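## Task

The blocks on the mat are meant to read "BOX" left to right, viewed from the midpoint between the two arm bases, but one letter block is absent. Place that block so all three lie entirely on the mat, tightly spaced in one straight line, each with its letter facing up and upright. The remaining fourth block must end up off the mat. Everything must stay put without the robot holding it; at the end release and withdraw the grippers.

## Robot and tools

ROBOT. Two six-joint Doosan M1013 arms, left_arm and right_arm, each carrying a parallel two-finger gripper that opens to 50 mm. Bases sit at left_arm (+0.002, +0.534, 0) m and right_arm (-0.081, -0.530, 0) m, both facing roughly along +x. The names are labels, not image sides.

FRAME. One shared scene frame: origin on the table surface midway between the arms, +z up, +x outward over the table, left_arm on +y. An observer at the origin looking along +x sees +y on the left, so a word reads left to right from +y toward -y. The gripper's fingers extend along its own +z and close along its own x. end_effector_position is the point between the pads; fingertips reach 17.5 mm past it. Pure rotations pivot about that point.

execute_actions(actions). actions is a list of actions; each action is a table of up to 15 rows, one row per 1/30 s control step (one action = 0.5 s; a short table repeats its final row). Every row has 18 numbers in [-1, 1], covering both arms even if one is idle: left dx, dy, dz, rx, ry, rz, left gripper position, force_limit, speed, then the same nine for the right arm. dx..rz are an offset, in the gripper's own axes, from that gripper's measured pose at the beginning of the action (for a call's first action, the last pose any result reported); each row is relative to that same start, not to the previous row. Scale: 1.0 = 0.6 m or 180 degrees; rx, ry, rz form one rotation vector. Per step the command is clipped to 70 mm and 16 degrees from the measured pose, so large offsets need several actions. An empty list just returns state and images.

Gripper numbers are absolute settings, not offsets. position: +1 fully open (50 mm), about -0.65 pads touching, -1 to grip (closes until stopped). force_limit: -1 about 20 N per pad, 0 about 102 N, +1 about 185 N (actual may run ~17 % higher). speed: -1 = 20 mm/s, 0 = 85, +1 = 150. A 0 is a real command, so to leave a gripper unchanged resend its previous three numbers. New force or speed only takes effect after position changes by at least 0.01. For an arm that should hold still, send offsets back to where it should be in a reply's first call, then zeros.

move(target, speed, blocking). target is one 18-number row in the same layout; its pose part is an offset in gripper axes from the pose in the latest result that showed one. Both grippers travel straight lines and finish together, taking 0.5 to 10 s (cut off at 10 s). speed is the path's top speed in m/s, 0.002 to 0.5 (default 0.25); turning is capped at twice that in rad/s. Paths ignore obstacles and the other arm, may lag, drift, or overshoot the speed near full reach. Arms are stiff: aiming even slightly beyond a contact can trigger a fault, and faster or deeper targets hit harder. Finger numbers are sent at the start. With blocking=false the result returns after 0.5 s while motion continues; then use wait(0) or stop before any new motion command. The extra "move:" line reports the ending (done, off_target, moving, held, fault) and limits (paced = pose clipped; held = some steps blocked, after which the arm may speed up), plus each gripper's distance from its target.

wait(seconds): 0 to 10, lets time pass with the last commands held. stop(): brakes a running move; it needs room. zoom_image(camera, region): region [x0, y0, x1, y1] in pixels of that camera's latest image, at most 504 by 504. Cameras: cam_head_left, cam_head_right, cam_high, cam_low (504x504) and cam_left_wrist, cam_right_wrist (616x616 fisheye). read_manual only gives licence text. finished_scene(scene) ends the numbered scene for good; call it only once the arrangement is complete and stable.

RESULTS. The state line gives each gripper's position (m), quaternion wxyz and velocities; printed positions get less accurate at long reach. "Hand target" lines show where the controller is now driving each gripper. "pose unreachable" means a clearance check altered that arm's command. object_status: 0 moving, 1 stopped while opening, 2 stopped while closing (a real grip), 3 reached the requested opening or pads met (usually nothing held). Opening in mm is about (250 - position_measured) x 0.202. Also reported: joint positions and torques, MOTOR HOT warnings, and fault lines.

CAUTIONS. Confirm object_status 2 before lifting. A grip at force_limit -1 keeps reading 2 even after losing the object. Objects may be tugged or nudged unexpectedly; recheck. Contact torque reaching a joint's load limit (waist and shoulder 319, elbow 150, wrist joints 42.3 N m) or an outside force of 144 N freezes that arm for 10 s and drops the rest of the call. Never let the arms collide or press on each other. Don't drop or knock anything off the table, and avoid slamming or shoving blocks. Long heavy holding heats motors and can force a brake stop. The robot keeps running while you compose replies, holding your last command. Finish by opening the gripper and lifting away so the blocks rest on their own.

Each tool is called after "Call:" in YAML: its name, and indented under it one key for each argument.

## Session

Call:
execute_actions:
  actions: []

Scene clock: 0.00 s.
left_arm: end_effector_position=(+0.6826, +0.1312, +0.3510) position_measured=3 object_status=3 end_effector_quat_wxyz=(-0.351, +0.928, -0.101, -0.077) end_effector_velocity=(-0.000, +0.001, +0.001) end_effector_angular_velocity=(+0.001, -0.000, +0.002) | right_arm: end_effector_position=(+0.2400, -0.8951, +0.3406) position_measured=3 object_status=3 end_effector_quat_wxyz=(+0.483, +0.779, -0.117, -0.383) end_effector_velocity=(+0.000, -0.000, -0.001) end_effector_angular_velocity=(+0.001, +0.002, +0.000)
Joint positions: left_arm=[-0.904  0.663  1.052  0.489  1.985  1.09 ] | right_arm=[-0.427  0.186  2.009 -1.106  1.77   1.777]
Joint velocities: left_arm=[ 0.001 -0.001  0.     0.001  0.002 -0.001] | right_arm=[ 0.     0.002  0.001  0.    -0.     0.   ]
Joint torques (N m, as the joint torque sensors report them, + toward a larger angle): no reading
Hand target (left_arm): +0.683, +0.131, +0.351; -0.351, +0.928, -0.101, -0.077
Hand target (right_arm): +0.240, -0.895, +0.341; +0.483, +0.779, -0.117, -0.383
camera_calibration (this result's frames):
cam_left_wrist: T_world_to_cam=[[0.975308, -0.131082, -0.177741, -0.593715], [-0.192521, -0.898971, -0.39343, 0.379055], [-0.108212, 0.417934, -0.90201, 0.485119], [0, 0, 0, 1]] pos_world=[0.704526, 0.0601863, 0.481186]
cam_right_wrist: T_world_to_cam=[[0.649052, -0.608287, -0.456856, -0.528423], [0.359396, -0.284117, 0.888882, -0.646853], [-0.670497, -0.741124, 0.0342087, -0.370889], [0, 0, 0, 1]] pos_world=[0.326771, -0.780089, 0.34625]

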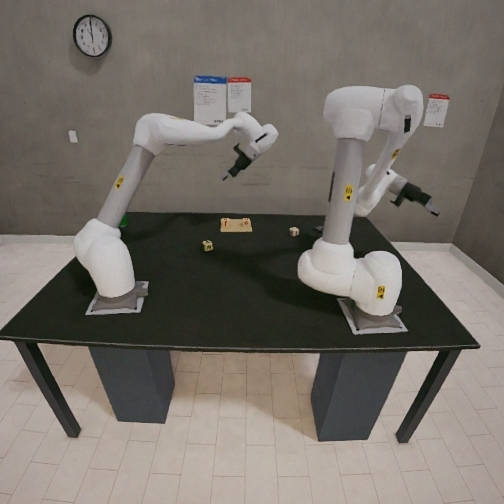

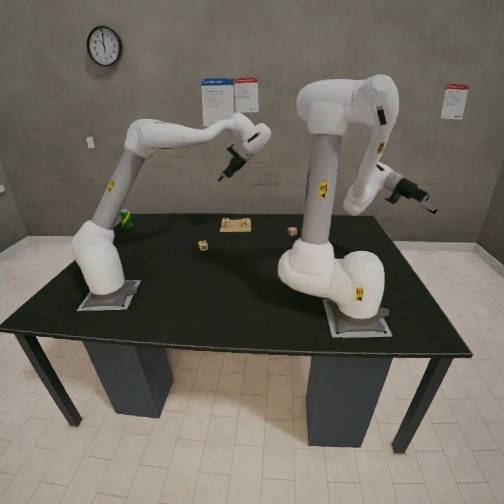

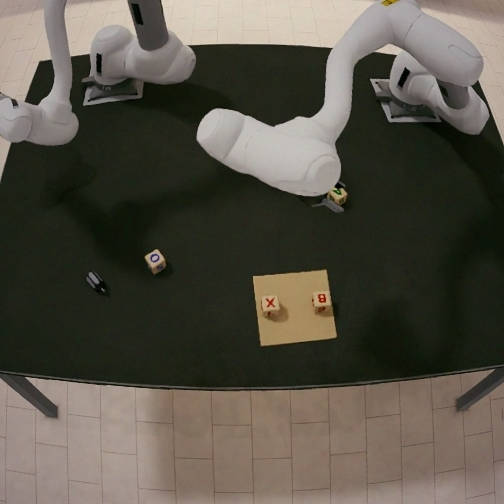

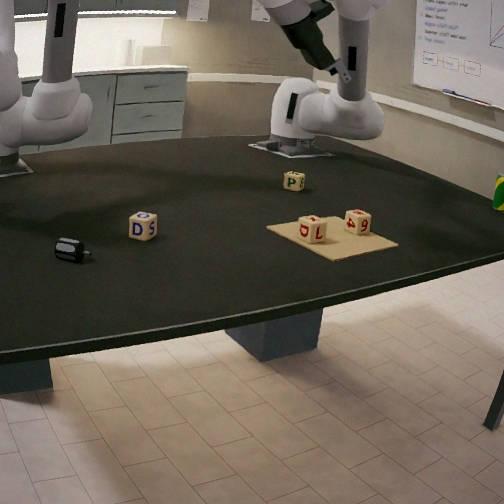

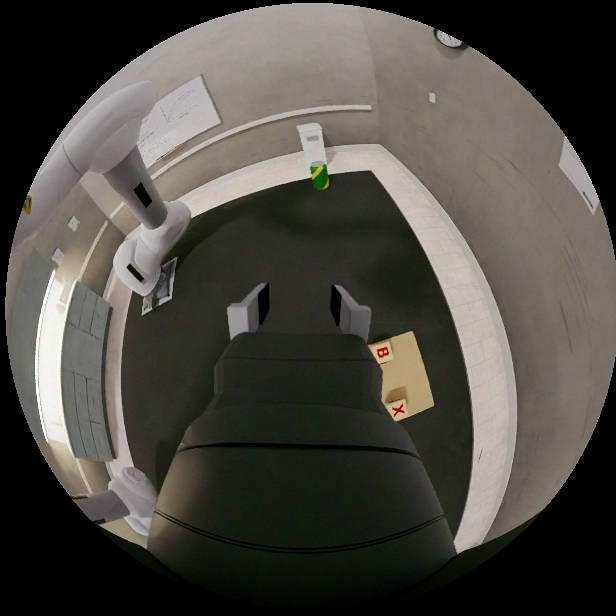

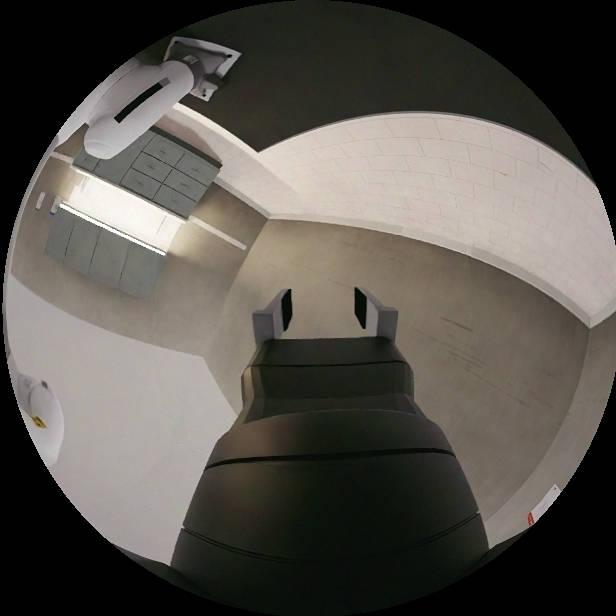

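Call:
zoom_image:
  camera: "cam_high"
  region: [130, 235, 190, 285]

Region (130, 235, 190, 285) of cam_high's 504x504 image, scaled by 8.400, with more detail than that image has.

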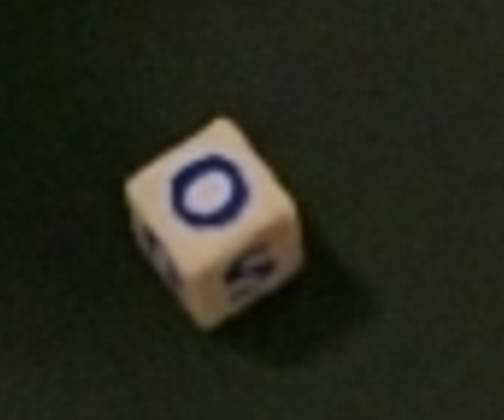

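Call:
move:
  target: [0.167,0.76,-0.224,-0.186,0.15,0.215,1,0,0,0,0,0,0,0,0,1,0,0]

Call:
zoom_image:
  camera: "cam_left_wrist"
  region: [220, 190, 388, 358]

Scene clock: 12.97 s.
left_arm: end_effector_position=(+0.6787, -0.3059, +0.1391) position_measured=3 object_status=3 end_effector_quat_wxyz=(+0.000, +0.895, -0.446, +0.000) end_effector_velocity=(+0.000, -0.001, +0.001) end_effector_angular_velocity=(-0.002, -0.000, -0.002) | right_arm: end_effector_position=(+0.2400, -0.8951, +0.3406) position_measured=3 object_status=3 end_effector_quat_wxyz=(+0.483, +0.779, -0.117, -0.383) end_effector_velocity=(+0.000, +0.000, -0.001) end_effector_angular_velocity=(+0.002, +0.003, +0.000)
Joint positions: left_arm=[-1.084  0.998  0.655 -0.001  1.489  1.548] | right_arm=[-0.427  0.186  2.009 -1.106  1.77   1.777]
Joint velocities: left_arm=[-0.     0.001 -0.004 -0.001  0.001  0.002] | right_arm=[ 0.001  0.002  0.     0.001  0.    -0.001]
Joint torques (N m, as the joint torque sensors report them, + toward a larger angle): left_arm=[   0.13 -131.21  -43.12    4.41    0.07    0.43] | right_arm=[  3.13 -51.18 -32.12  -0.24   2.99  -0.66]
Hand target (left_arm): +0.679, -0.306, +0.139; +0.000, +0.895, -0.446, -0.000
Hand target (right_arm): +0.240, -0.895, +0.341; +0.483, +0.779, -0.117, -0.383
Off the commanded pose (left_arm): 0.001 m, 0 deg.
Off the commanded pose (right_arm): 0.000 m, 0 deg.
move: done
camera_calibration (this result's frames):
cam_left_wrist: T_world_to_cam=[[0.622987, -0.781807, 0.025802, -0.673081], [-0.752133, -0.589627, 0.29434, 0.280786], [-0.214904, -0.202777, -0.955352, 0.366106], [0, 0, 0, 1]] pos_world=[0.709186, -0.286422, 0.284481]
cam_right_wrist: T_world_to_cam=[[0.649052, -0.608287, -0.456857, -0.528423], [0.359396, -0.284117, 0.888882, -0.646853], [-0.670496, -0.741124, 0.0342087, -0.370889], [0, 0, 0, 1]] pos_world=[0.326771, -0.780089, 0.34625]

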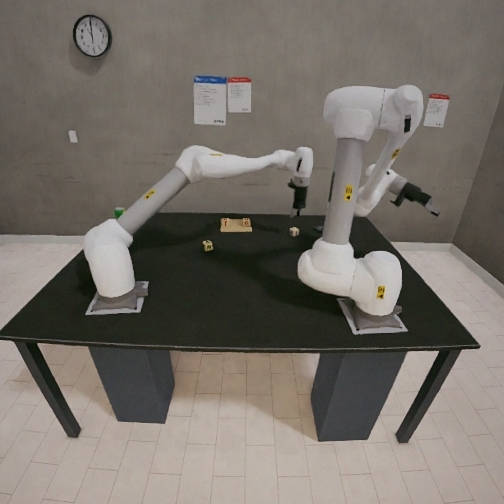

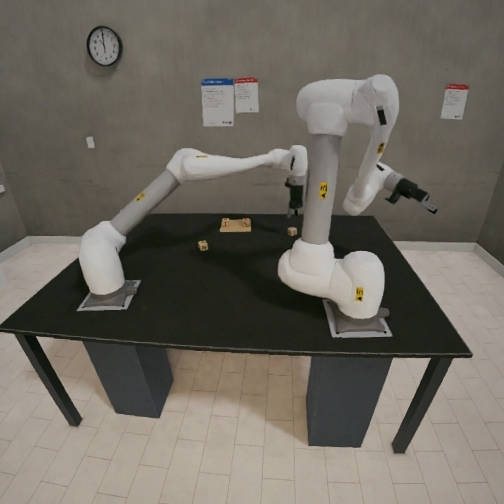

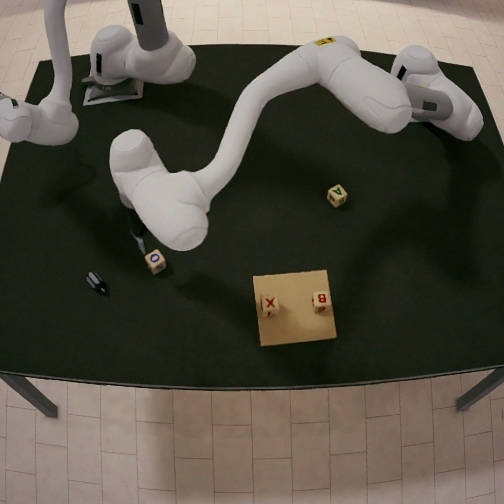

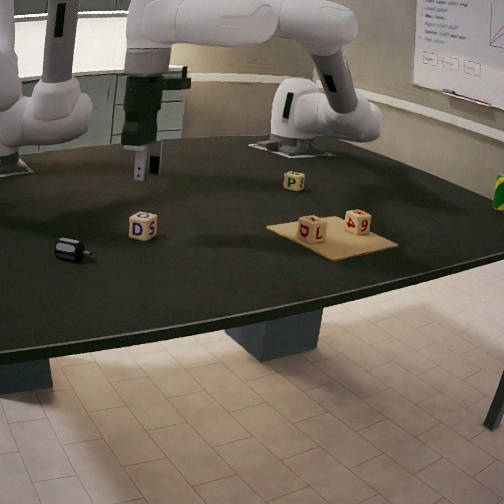

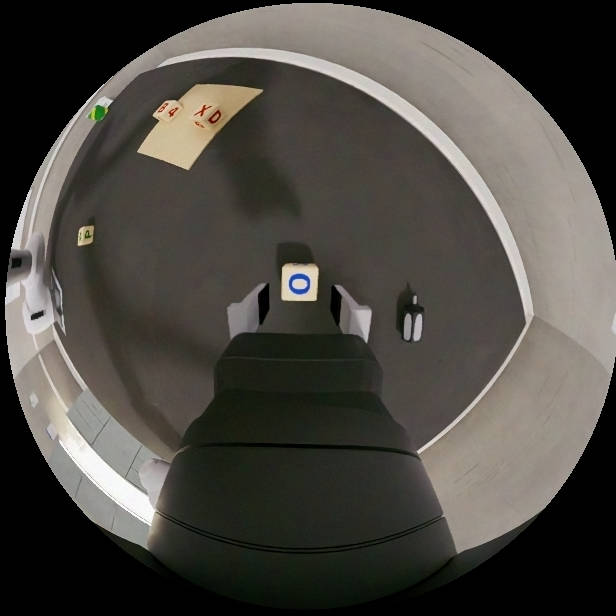

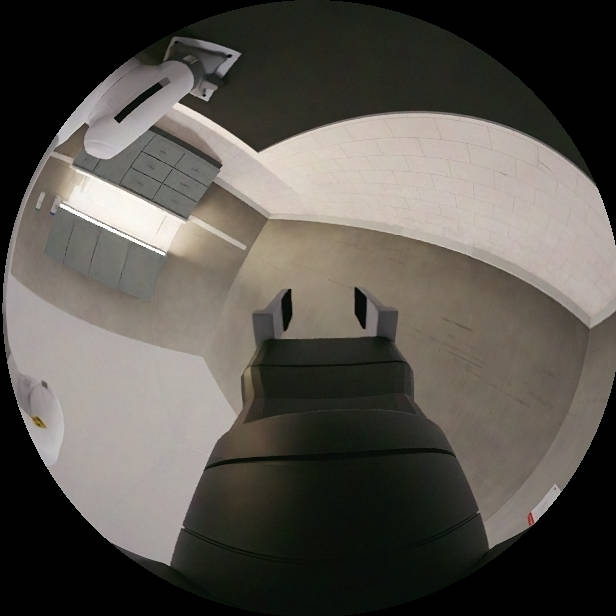

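Region (220, 190, 388, 358) of cam_left_wrist's 616x616 image, scaled by 3.000, with more detail than that image has.

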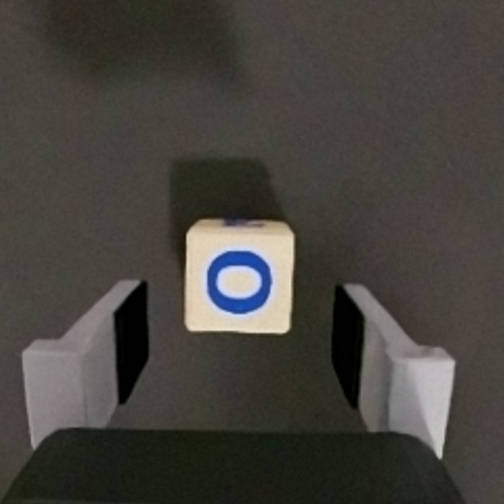

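Call:
move:
  target: [-0.004,0.008,0.11,0,0,0,1,0,0,0,0,0,0,0,0,1,0,0]
  speed: 0.15

Call:
zoom_image:
  camera: "cam_left_wrist"
  region: [220, 190, 388, 358]

Scene clock: 22.67 s.
left_arm: end_effector_position=(+0.6734, -0.3068, +0.0732) position_measured=3 object_status=3 end_effector_quat_wxyz=(+0.000, +0.895, -0.446, +0.000) end_effector_velocity=(-0.001, -0.000, -0.002) end_effector_angular_velocity=(+0.000, +0.001, -0.001) | right_arm: end_effector_position=(+0.2400, -0.8951, +0.3406) position_measured=3 object_status=3 end_effector_quat_wxyz=(+0.483, +0.779, -0.117, -0.383) end_effector_velocity=(+0.000, +0.000, +0.001) end_effector_angular_velocity=(-0.001, -0.002, +0.000)
Joint positions: left_arm=[-1.088  1.013  0.743 -0.001  1.384  1.543] | right_arm=[-0.427  0.186  2.009 -1.106  1.77   1.777]
Joint velocities: left_arm=[-0.001  0.     0.002 -0.    -0.002  0.   ] | right_arm=[ 0.    -0.001 -0.001 -0.    -0.     0.001]
Joint torques (N m, as the joint torque sensors report them, + toward a larger angle): left_arm=[  -0.08 -131.34  -43.26    4.21   -0.39    0.53] | right_arm=[  3.54 -50.75 -32.21  -0.35   2.8   -0.58]
Hand target (left_arm): +0.673, -0.307, +0.073; +0.000, +0.895, -0.446, +0.000
Hand target (right_arm): +0.240, -0.895, +0.341; +0.483, +0.779, -0.117, -0.383
Off the commanded pose (left_arm): 0.000 m, 0 deg.
Off the commanded pose (right_arm): 0.000 m, 0 deg.
move: done
camera_calibration (this result's frames):
cam_left_wrist: T_world_to_cam=[[0.623102, -0.781714, 0.0258349, -0.668833], [-0.752039, -0.58972, 0.294394, 0.295588], [-0.214896, -0.202866, -0.955335, 0.301793], [0, 0, 0, 1]] pos_world=[0.7039, -0.287298, 0.218574]
cam_right_wrist: T_world_to_cam=[[0.649053, -0.608287, -0.456856, -0.528423], [0.359396, -0.284117, 0.888883, -0.646853], [-0.670496, -0.741124, 0.0342086, -0.370889], [0, 0, 0, 1]] pos_world=[0.326771, -0.780089, 0.346251]

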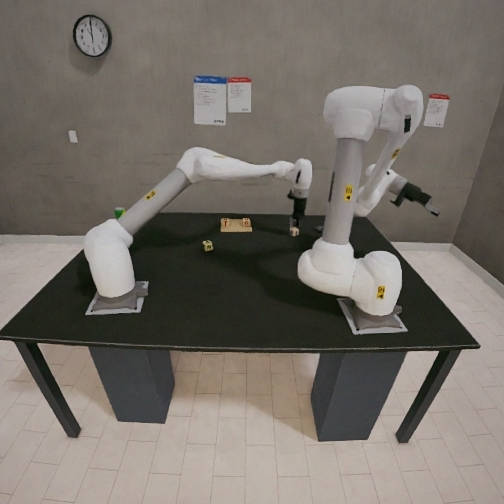

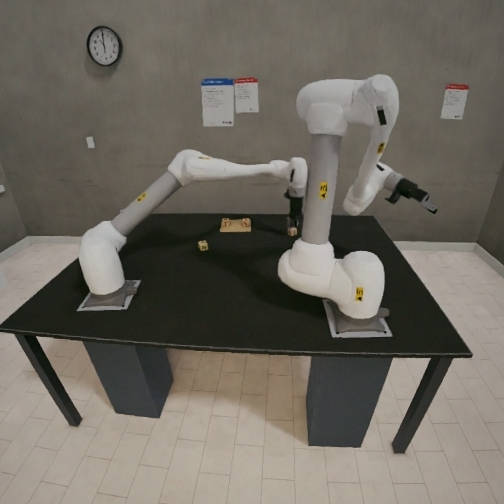

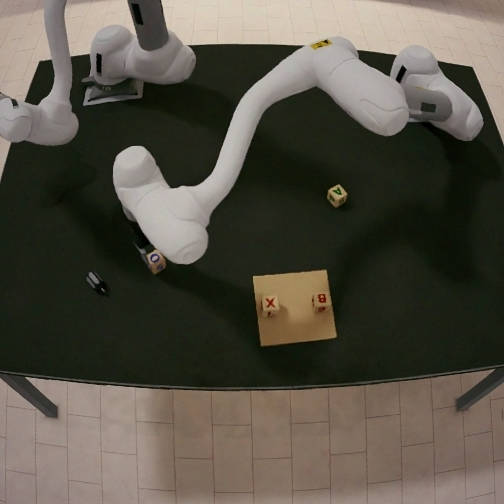

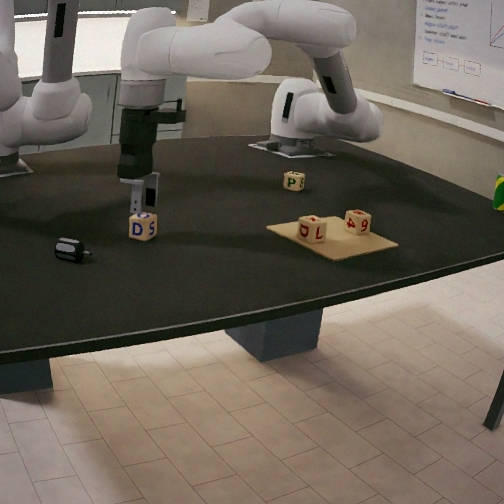

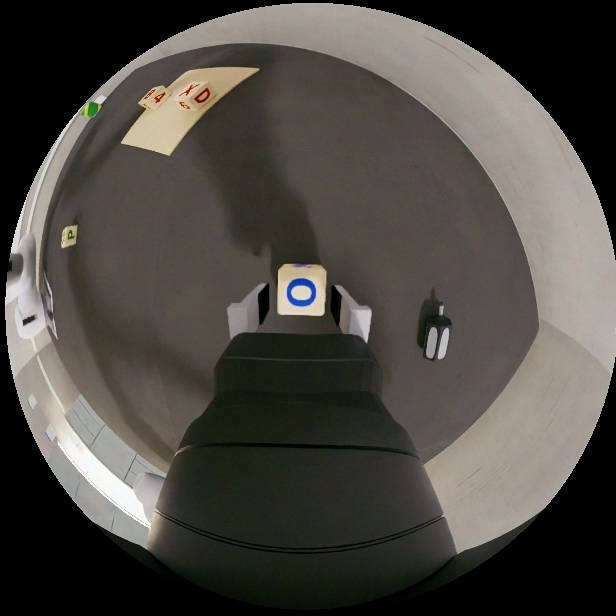

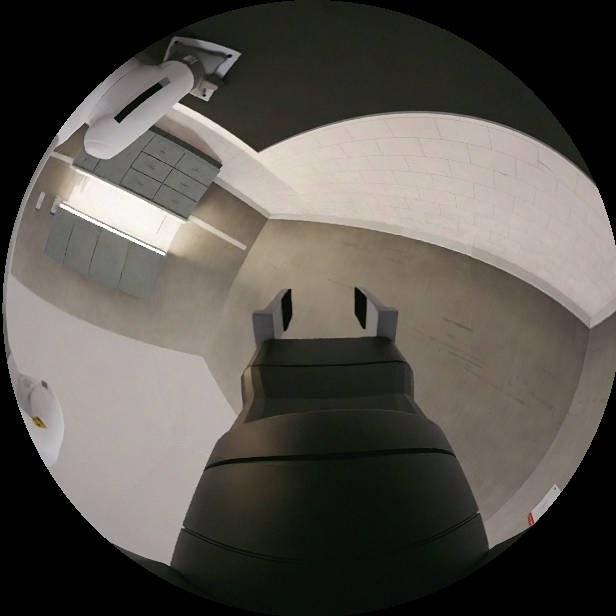

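Region (220, 190, 388, 358) of cam_left_wrist's 616x616 image, scaled by 3.000, with more detail than that image has.

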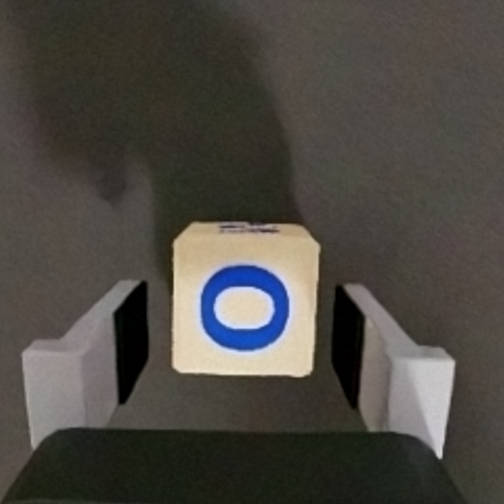

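Call:
move:
  target: [0.002,0,0.072,0,0,0,1,0,0,0,0,0,0,0,0,1,0,0]
  speed: 0.06

Call:
move:
  target: [0,0,0,0,0,0,-1,-0.6,0,0,0,0,0,0,0,1,0,0]

Call:
move:
  target: [-0.368,-0.549,-0.16,0,0,-0.322,-1,-0.6,0,0,0,0,0,0,0,1,0,0]

Scene clock: 30.70 s.
left_arm: end_effector_position=(+0.6741, -0.3077, +0.0300) position_measured=3 object_status=3 end_effector_quat_wxyz=(+0.000, +0.895, -0.446, +0.000) end_effector_velocity=(+0.001, +0.000, -0.001) end_effector_angular_velocity=(-0.000, -0.000, +0.000) | right_arm: end_effector_position=(+0.2400, -0.8951, +0.3406) position_measured=3 object_status=3 end_effector_quat_wxyz=(+0.483, +0.779, -0.117, -0.383) end_effector_velocity=(+0.001, -0.000, +0.001) end_effector_angular_velocity=(-0.002, -0.002, +0.001)
Joint positions: left_arm=[-1.088  1.037  0.775 -0.001  1.329  1.543] | right_arm=[-0.427  0.186  2.009 -1.106  1.77   1.777]
Joint velocities: left_arm=[ 0.001  0.001  0.001 -0.    -0.002  0.001] | right_arm=[ 0.    -0.001 -0.001 -0.002  0.     0.   ]
Joint torques (N m, as the joint torque sensors report them, + toward a larger angle): left_arm=[  -0.22 -131.63  -42.8     4.02   -0.37    0.51] | right_arm=[  2.9  -51.34 -32.31  -0.35   2.83  -0.57]
Hand target (left_arm): +0.674, -0.308, +0.030; +0.000, +0.895, -0.446, +0.000
Hand target (right_arm): +0.240, -0.895, +0.341; +0.483, +0.779, -0.117, -0.383
Off the commanded pose (left_arm): 0.000 m, 0 deg.
Off the commanded pose (right_arm): 0.000 m, 0 deg.
move: done
camera_calibration (this result's frames):
cam_left_wrist: T_world_to_cam=[[0.62313, -0.781691, 0.0258606, -0.668886], [-0.752024, -0.589741, 0.294392, 0.308211], [-0.214872, -0.202892, -0.955335, 0.260515], [0, 0, 0, 1]] pos_world=[0.704562, -0.288241, 0.175442]
cam_right_wrist: T_world_to_cam=[[0.649052, -0.608287, -0.456856, -0.528423], [0.359396, -0.284117, 0.888882, -0.646853], [-0.670497, -0.741124, 0.0342088, -0.370889], [0, 0, 0, 1]] pos_world=[0.326771, -0.780089, 0.34625]

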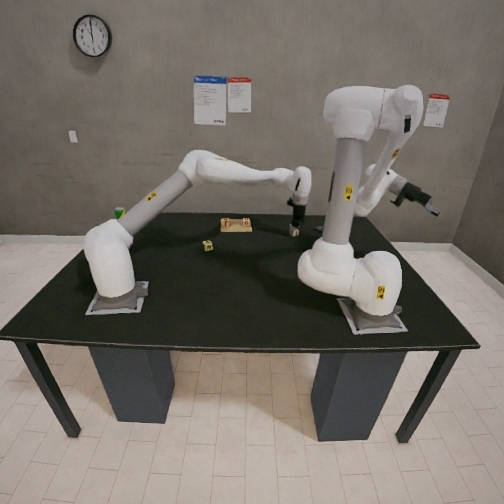

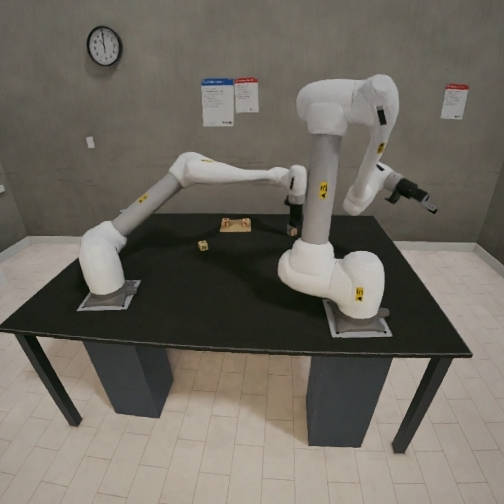

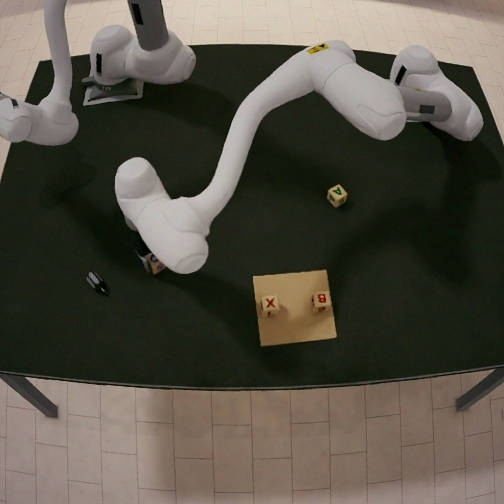

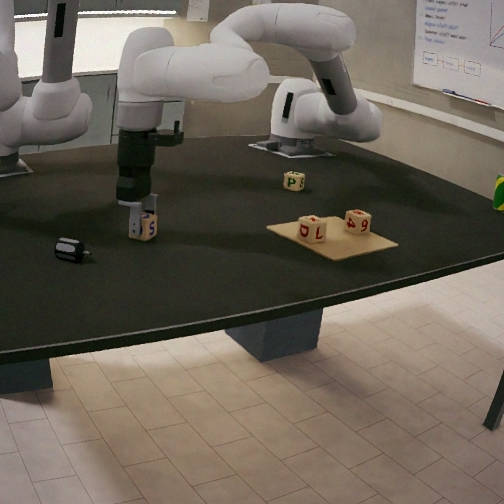

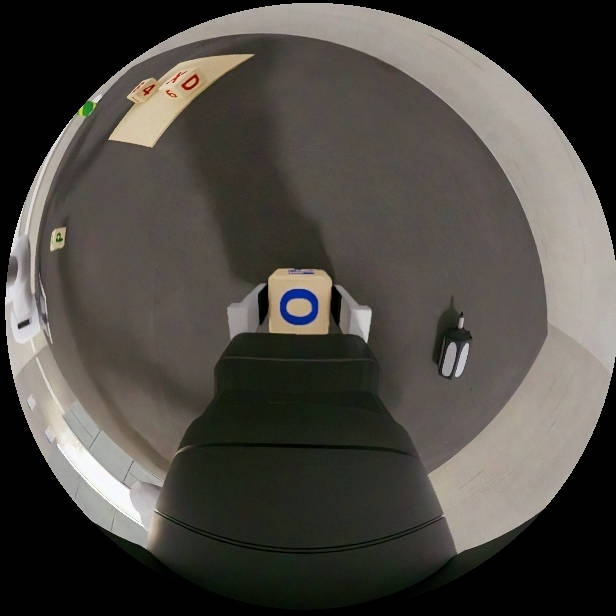

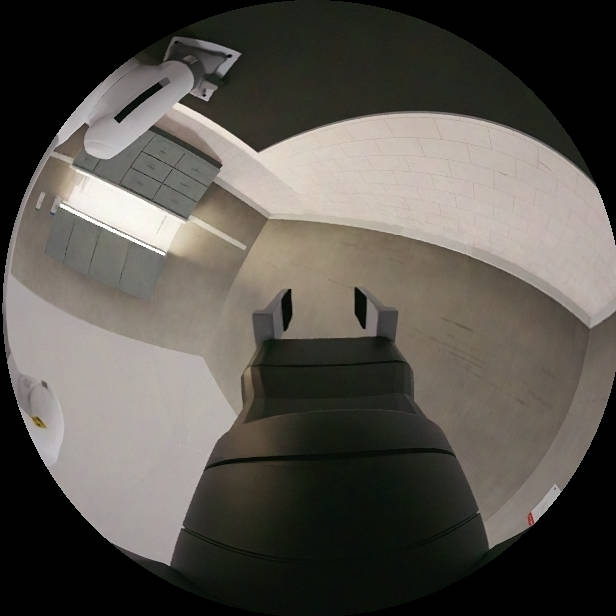

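Scene clock: 31.20 s.
left_arm: end_effector_position=(+0.6741, -0.3077, +0.0300) position_measured=46 object_status=2 end_effector_quat_wxyz=(+0.000, +0.895, -0.446, +0.000) end_effector_velocity=(-0.001, -0.000, -0.001) end_effector_angular_velocity=(+0.001, +0.000, -0.002) | right_arm: end_effector_position=(+0.2400, -0.8951, +0.3406) position_measured=3 object_status=3 end_effector_quat_wxyz=(+0.483, +0.779, -0.117, -0.383) end_effector_velocity=(+0.001, -0.000, -0.000) end_effector_angular_velocity=(+0.001, -0.001, -0.000)
Joint positions: left_arm=[-1.088  1.037  0.775 -0.001  1.329  1.543] | right_arm=[-0.427  0.186  2.009 -1.106  1.77   1.777]
Joint velocities: left_arm=[-0.001  0.001 -0.     0.     0.001  0.001] | right_arm=[ 0.     0.001 -0.001  0.001 -0.    -0.   ]
Joint torques (N m, as the joint torque sensors report them, + toward a larger angle): left_arm=[  -0.5  -131.1   -42.14    4.24   -0.39    0.45] | right_arm=[  2.81 -51.74 -32.01  -0.33   2.92  -0.46]
Hand target (left_arm): +0.674, -0.308, +0.030; +0.000, +0.895, -0.446, +0.000
Hand target (right_arm): +0.240, -0.895, +0.341; +0.483, +0.779, -0.117, -0.383
Off the commanded pose (left_arm): 0.000 m, 0 deg.
Off the commanded pose (right_arm): 0.000 m, 0 deg.
move: done
camera_calibration (this result's frames):
cam_left_wrist: T_world_to_cam=[[0.62313, -0.781691, 0.0258595, -0.668885], [-0.752023, -0.589741, 0.294391, 0.308215], [-0.214873, -0.202891, -0.955335, 0.2605], [0, 0, 0, 1]] pos_world=[0.704561, -0.288241, 0.175426]
cam_right_wrist: T_world_to_cam=[[0.649053, -0.608287, -0.456856, -0.528423], [0.359396, -0.284117, 0.888882, -0.646853], [-0.670496, -0.741124, 0.0342087, -0.370889], [0, 0, 0, 1]] pos_world=[0.326771, -0.780089, 0.34625]

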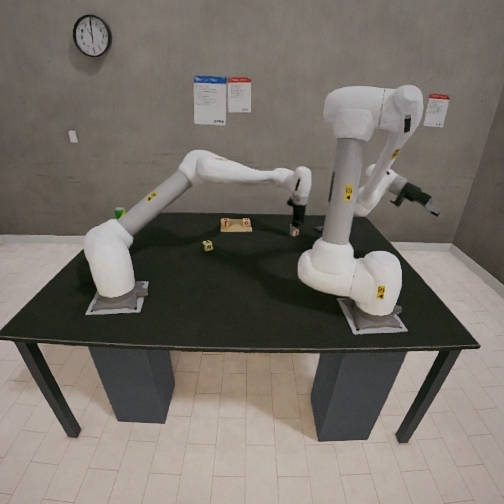

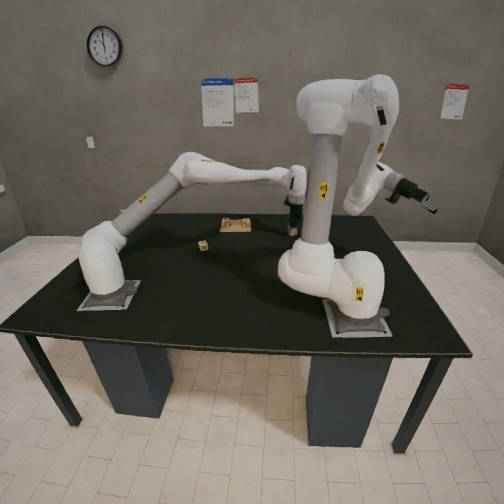

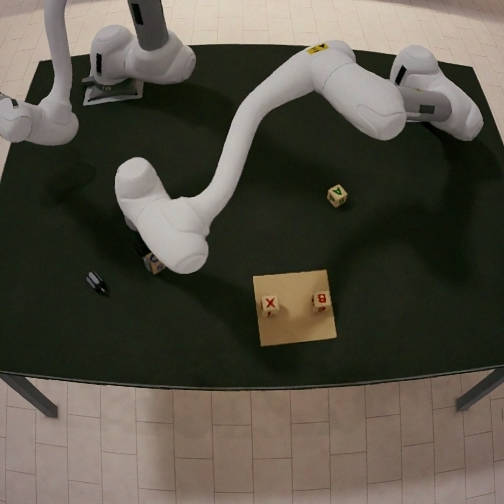

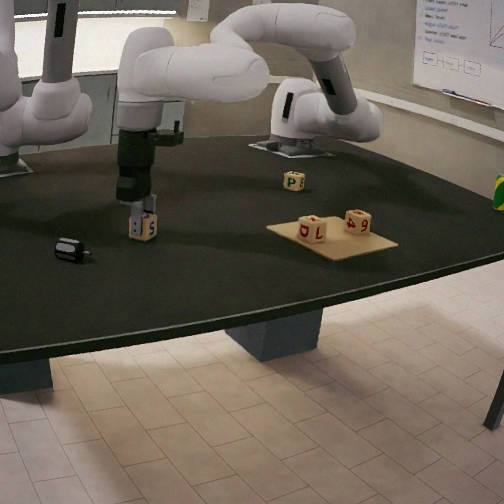

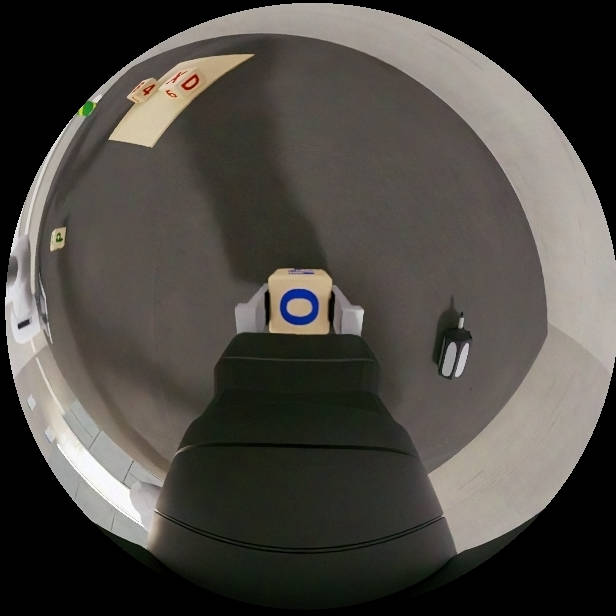

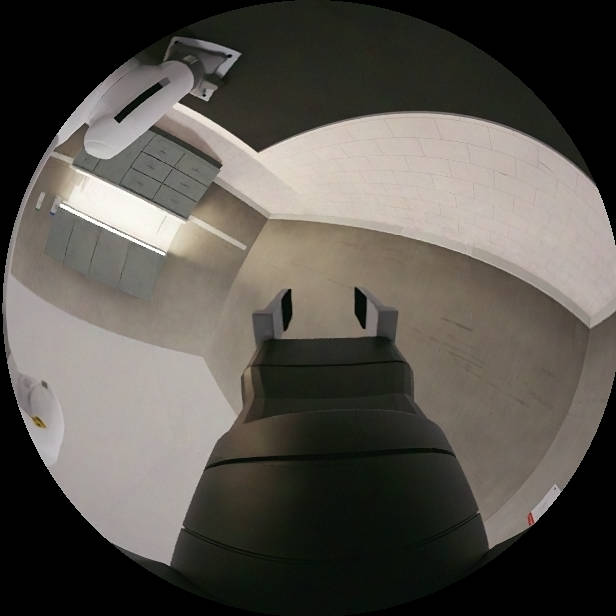

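Scene clock: 33.63 s.
left_arm: end_effector_position=(+0.8047, +0.0666, +0.1264) position_measured=46 object_status=2 end_effector_quat_wxyz=(+0.000, +0.999, +0.044, +0.000) end_effector_velocity=(-0.001, +0.001, -0.000) end_effector_angular_velocity=(+0.002, +0.003, +0.001) | right_arm: end_effector_position=(+0.2400, -0.8951, +0.3406) position_measured=3 object_status=3 end_effector_quat_wxyz=(+0.483, +0.779, -0.117, -0.383) end_effector_velocity=(-0.000, +0.000, -0.000) end_effector_angular_velocity=(+0.001, +0.000, -0.000)
Joint positions: left_arm=[-0.722  0.733  1.171 -0.001  1.237  0.898] | right_arm=[-0.427  0.186  2.009 -1.106  1.77   1.777]
Joint velocities: left_arm=[ 0.001 -0.     0.001 -0.     0.003 -0.   ] | right_arm=[-0.     0.    -0.     0.001 -0.    -0.   ]
Joint torques (N m, as the joint torque sensors report them, + toward a larger angle): left_arm=[   1.05 -111.61  -41.79    4.18   -0.41    0.64] | right_arm=[  3.07 -51.1  -32.06  -0.43   2.84  -0.65]
Hand target (left_arm): +0.805, +0.067, +0.126; +0.000, +0.999, +0.044, +0.000
Hand target (right_arm): +0.240, -0.895, +0.341; +0.483, +0.779, -0.117, -0.383
Off the commanded pose (left_arm): 0.001 m, 0 deg.
Off the commanded pose (right_arm): 0.000 m, 0 deg.
move: done
camera_calibration (this result's frames):
cam_left_wrist: T_world_to_cam=[[0.993215, 0.113435, 0.0256212, -0.817536], [0.100931, -0.950275, 0.294604, -0.0636059], [0.0577655, -0.290019, -0.955276, 0.242972], [0, 0, 0, 1]] pos_world=[0.804373, 0.10276, 0.27179]
cam_right_wrist: T_world_to_cam=[[0.649052, -0.608287, -0.456856, -0.528423], [0.359396, -0.284117, 0.888882, -0.646853], [-0.670497, -0.741124, 0.0342087, -0.370889], [0, 0, 0, 1]] pos_world=[0.326771, -0.780089, 0.34625]

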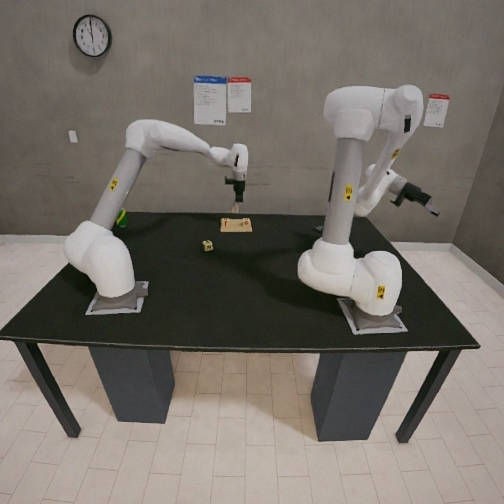

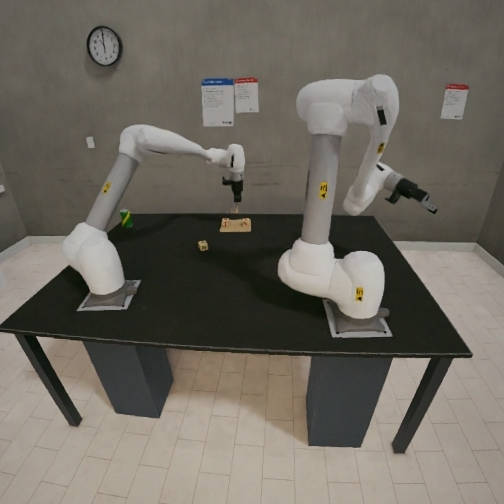

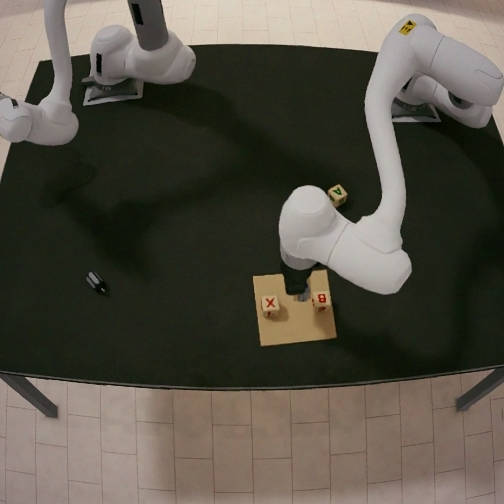

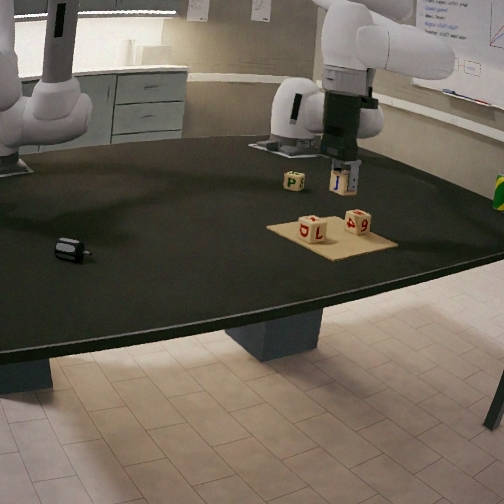

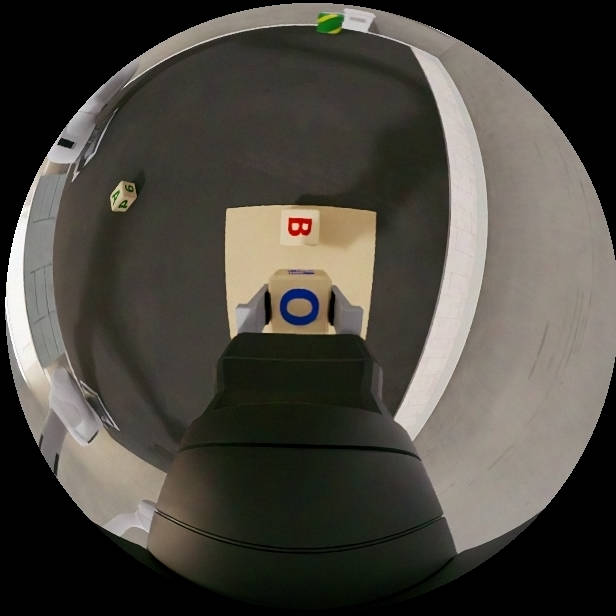

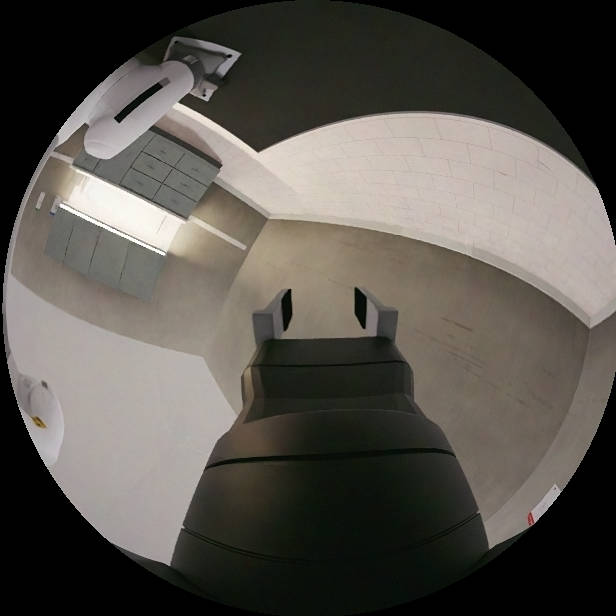

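Call:
move:
  target: [-0.005,0.007,0.149,0,0,0,-1,-0.6,0,0,0,0,0,0,0,1,0,0]
  speed: 0.08

Call:
zoom_image:
  camera: "cam_low"
  region: [260, 170, 410, 270]

Scene clock: 38.60 s.
left_arm: end_effector_position=(+0.8021, +0.0622, +0.0371) position_measured=46 object_status=2 end_effector_quat_wxyz=(+0.000, +0.999, +0.044, +0.000) end_effector_velocity=(-0.000, -0.001, -0.001) end_effector_angular_velocity=(-0.000, +0.000, +0.000) | right_arm: end_effector_position=(+0.2400, -0.8951, +0.3406) position_measured=3 object_status=3 end_effector_quat_wxyz=(+0.483, +0.779, -0.117, -0.383) end_effector_velocity=(-0.000, +0.000, +0.001) end_effector_angular_velocity=(-0.001, -0.002, +0.001)
Joint positions: left_arm=[-0.727  0.793  1.235 -0.001  1.113  0.893] | right_arm=[-0.427  0.186  2.009 -1.106  1.77   1.777]
Joint velocities: left_arm=[-0.001  0.001  0.    -0.    -0.001 -0.001] | right_arm=[ 0.    -0.002  0.    -0.001 -0.     0.   ]
Joint torques (N m, as the joint torque sensors report them, + toward a larger angle): left_arm=[  -0.83 -112.73  -39.73    3.9    -0.07    0.56] | right_arm=[  3.58 -50.93 -31.98  -0.31   2.81  -0.53]
Hand target (left_arm): +0.802, +0.062, +0.037; +0.000, +0.999, +0.044, +0.000
Hand target (right_arm): +0.240, -0.895, +0.341; +0.483, +0.779, -0.117, -0.383
Off the commanded pose (left_arm): 0.000 m, 0 deg.
Off the commanded pose (right_arm): 0.000 m, 0 deg.
move: done
camera_calibration (this result's frames):
cam_left_wrist: T_world_to_cam=[[0.993196, 0.113586, 0.0256833, -0.812128], [0.101059, -0.95027, 0.294575, -0.041239], [0.0578656, -0.289975, -0.955283, 0.156462], [0, 0, 0, 1]] pos_world=[0.801716, 0.0984283, 0.182472]
cam_right_wrist: T_world_to_cam=[[0.649052, -0.608287, -0.456857, -0.528423], [0.359396, -0.284117, 0.888882, -0.646853], [-0.670496, -0.741124, 0.0342087, -0.370889], [0, 0, 0, 1]] pos_world=[0.326771, -0.780089, 0.34625]

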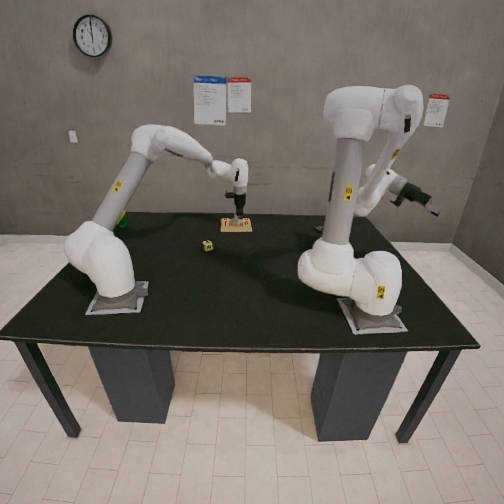

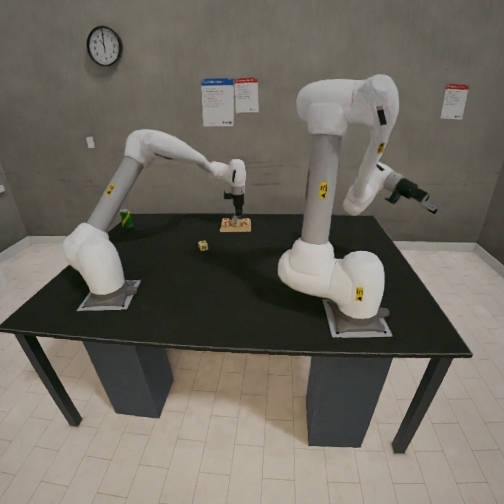

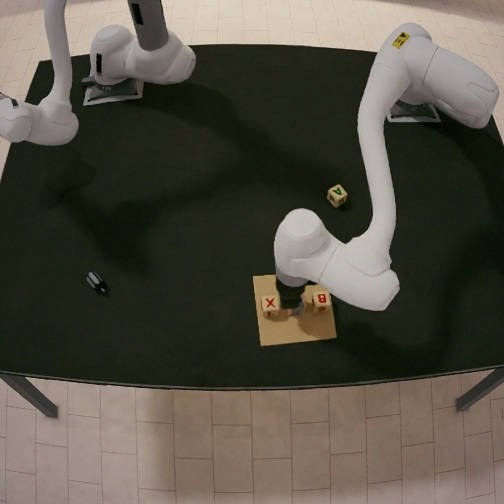

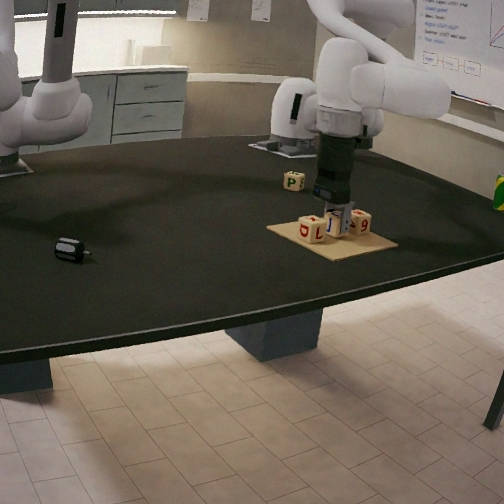

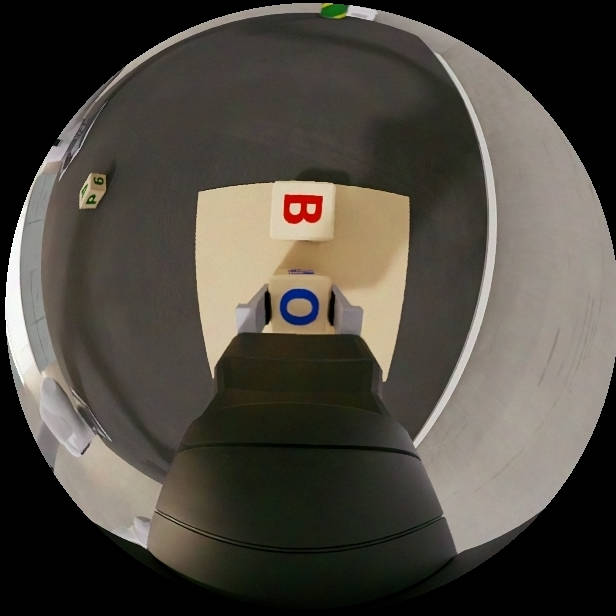

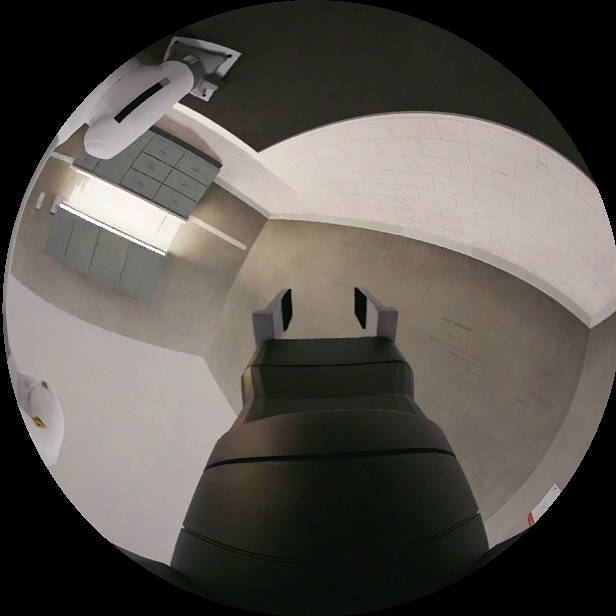

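Region (260, 170, 410, 270) of cam_low's 504x504 image, scaled by 3.360, with more detail than that image has.

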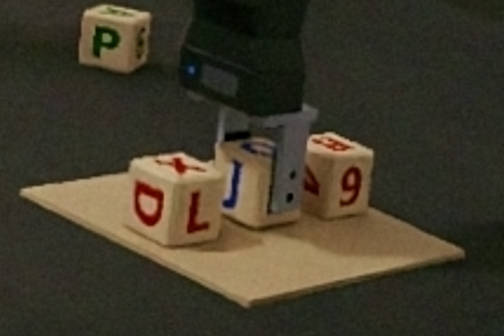

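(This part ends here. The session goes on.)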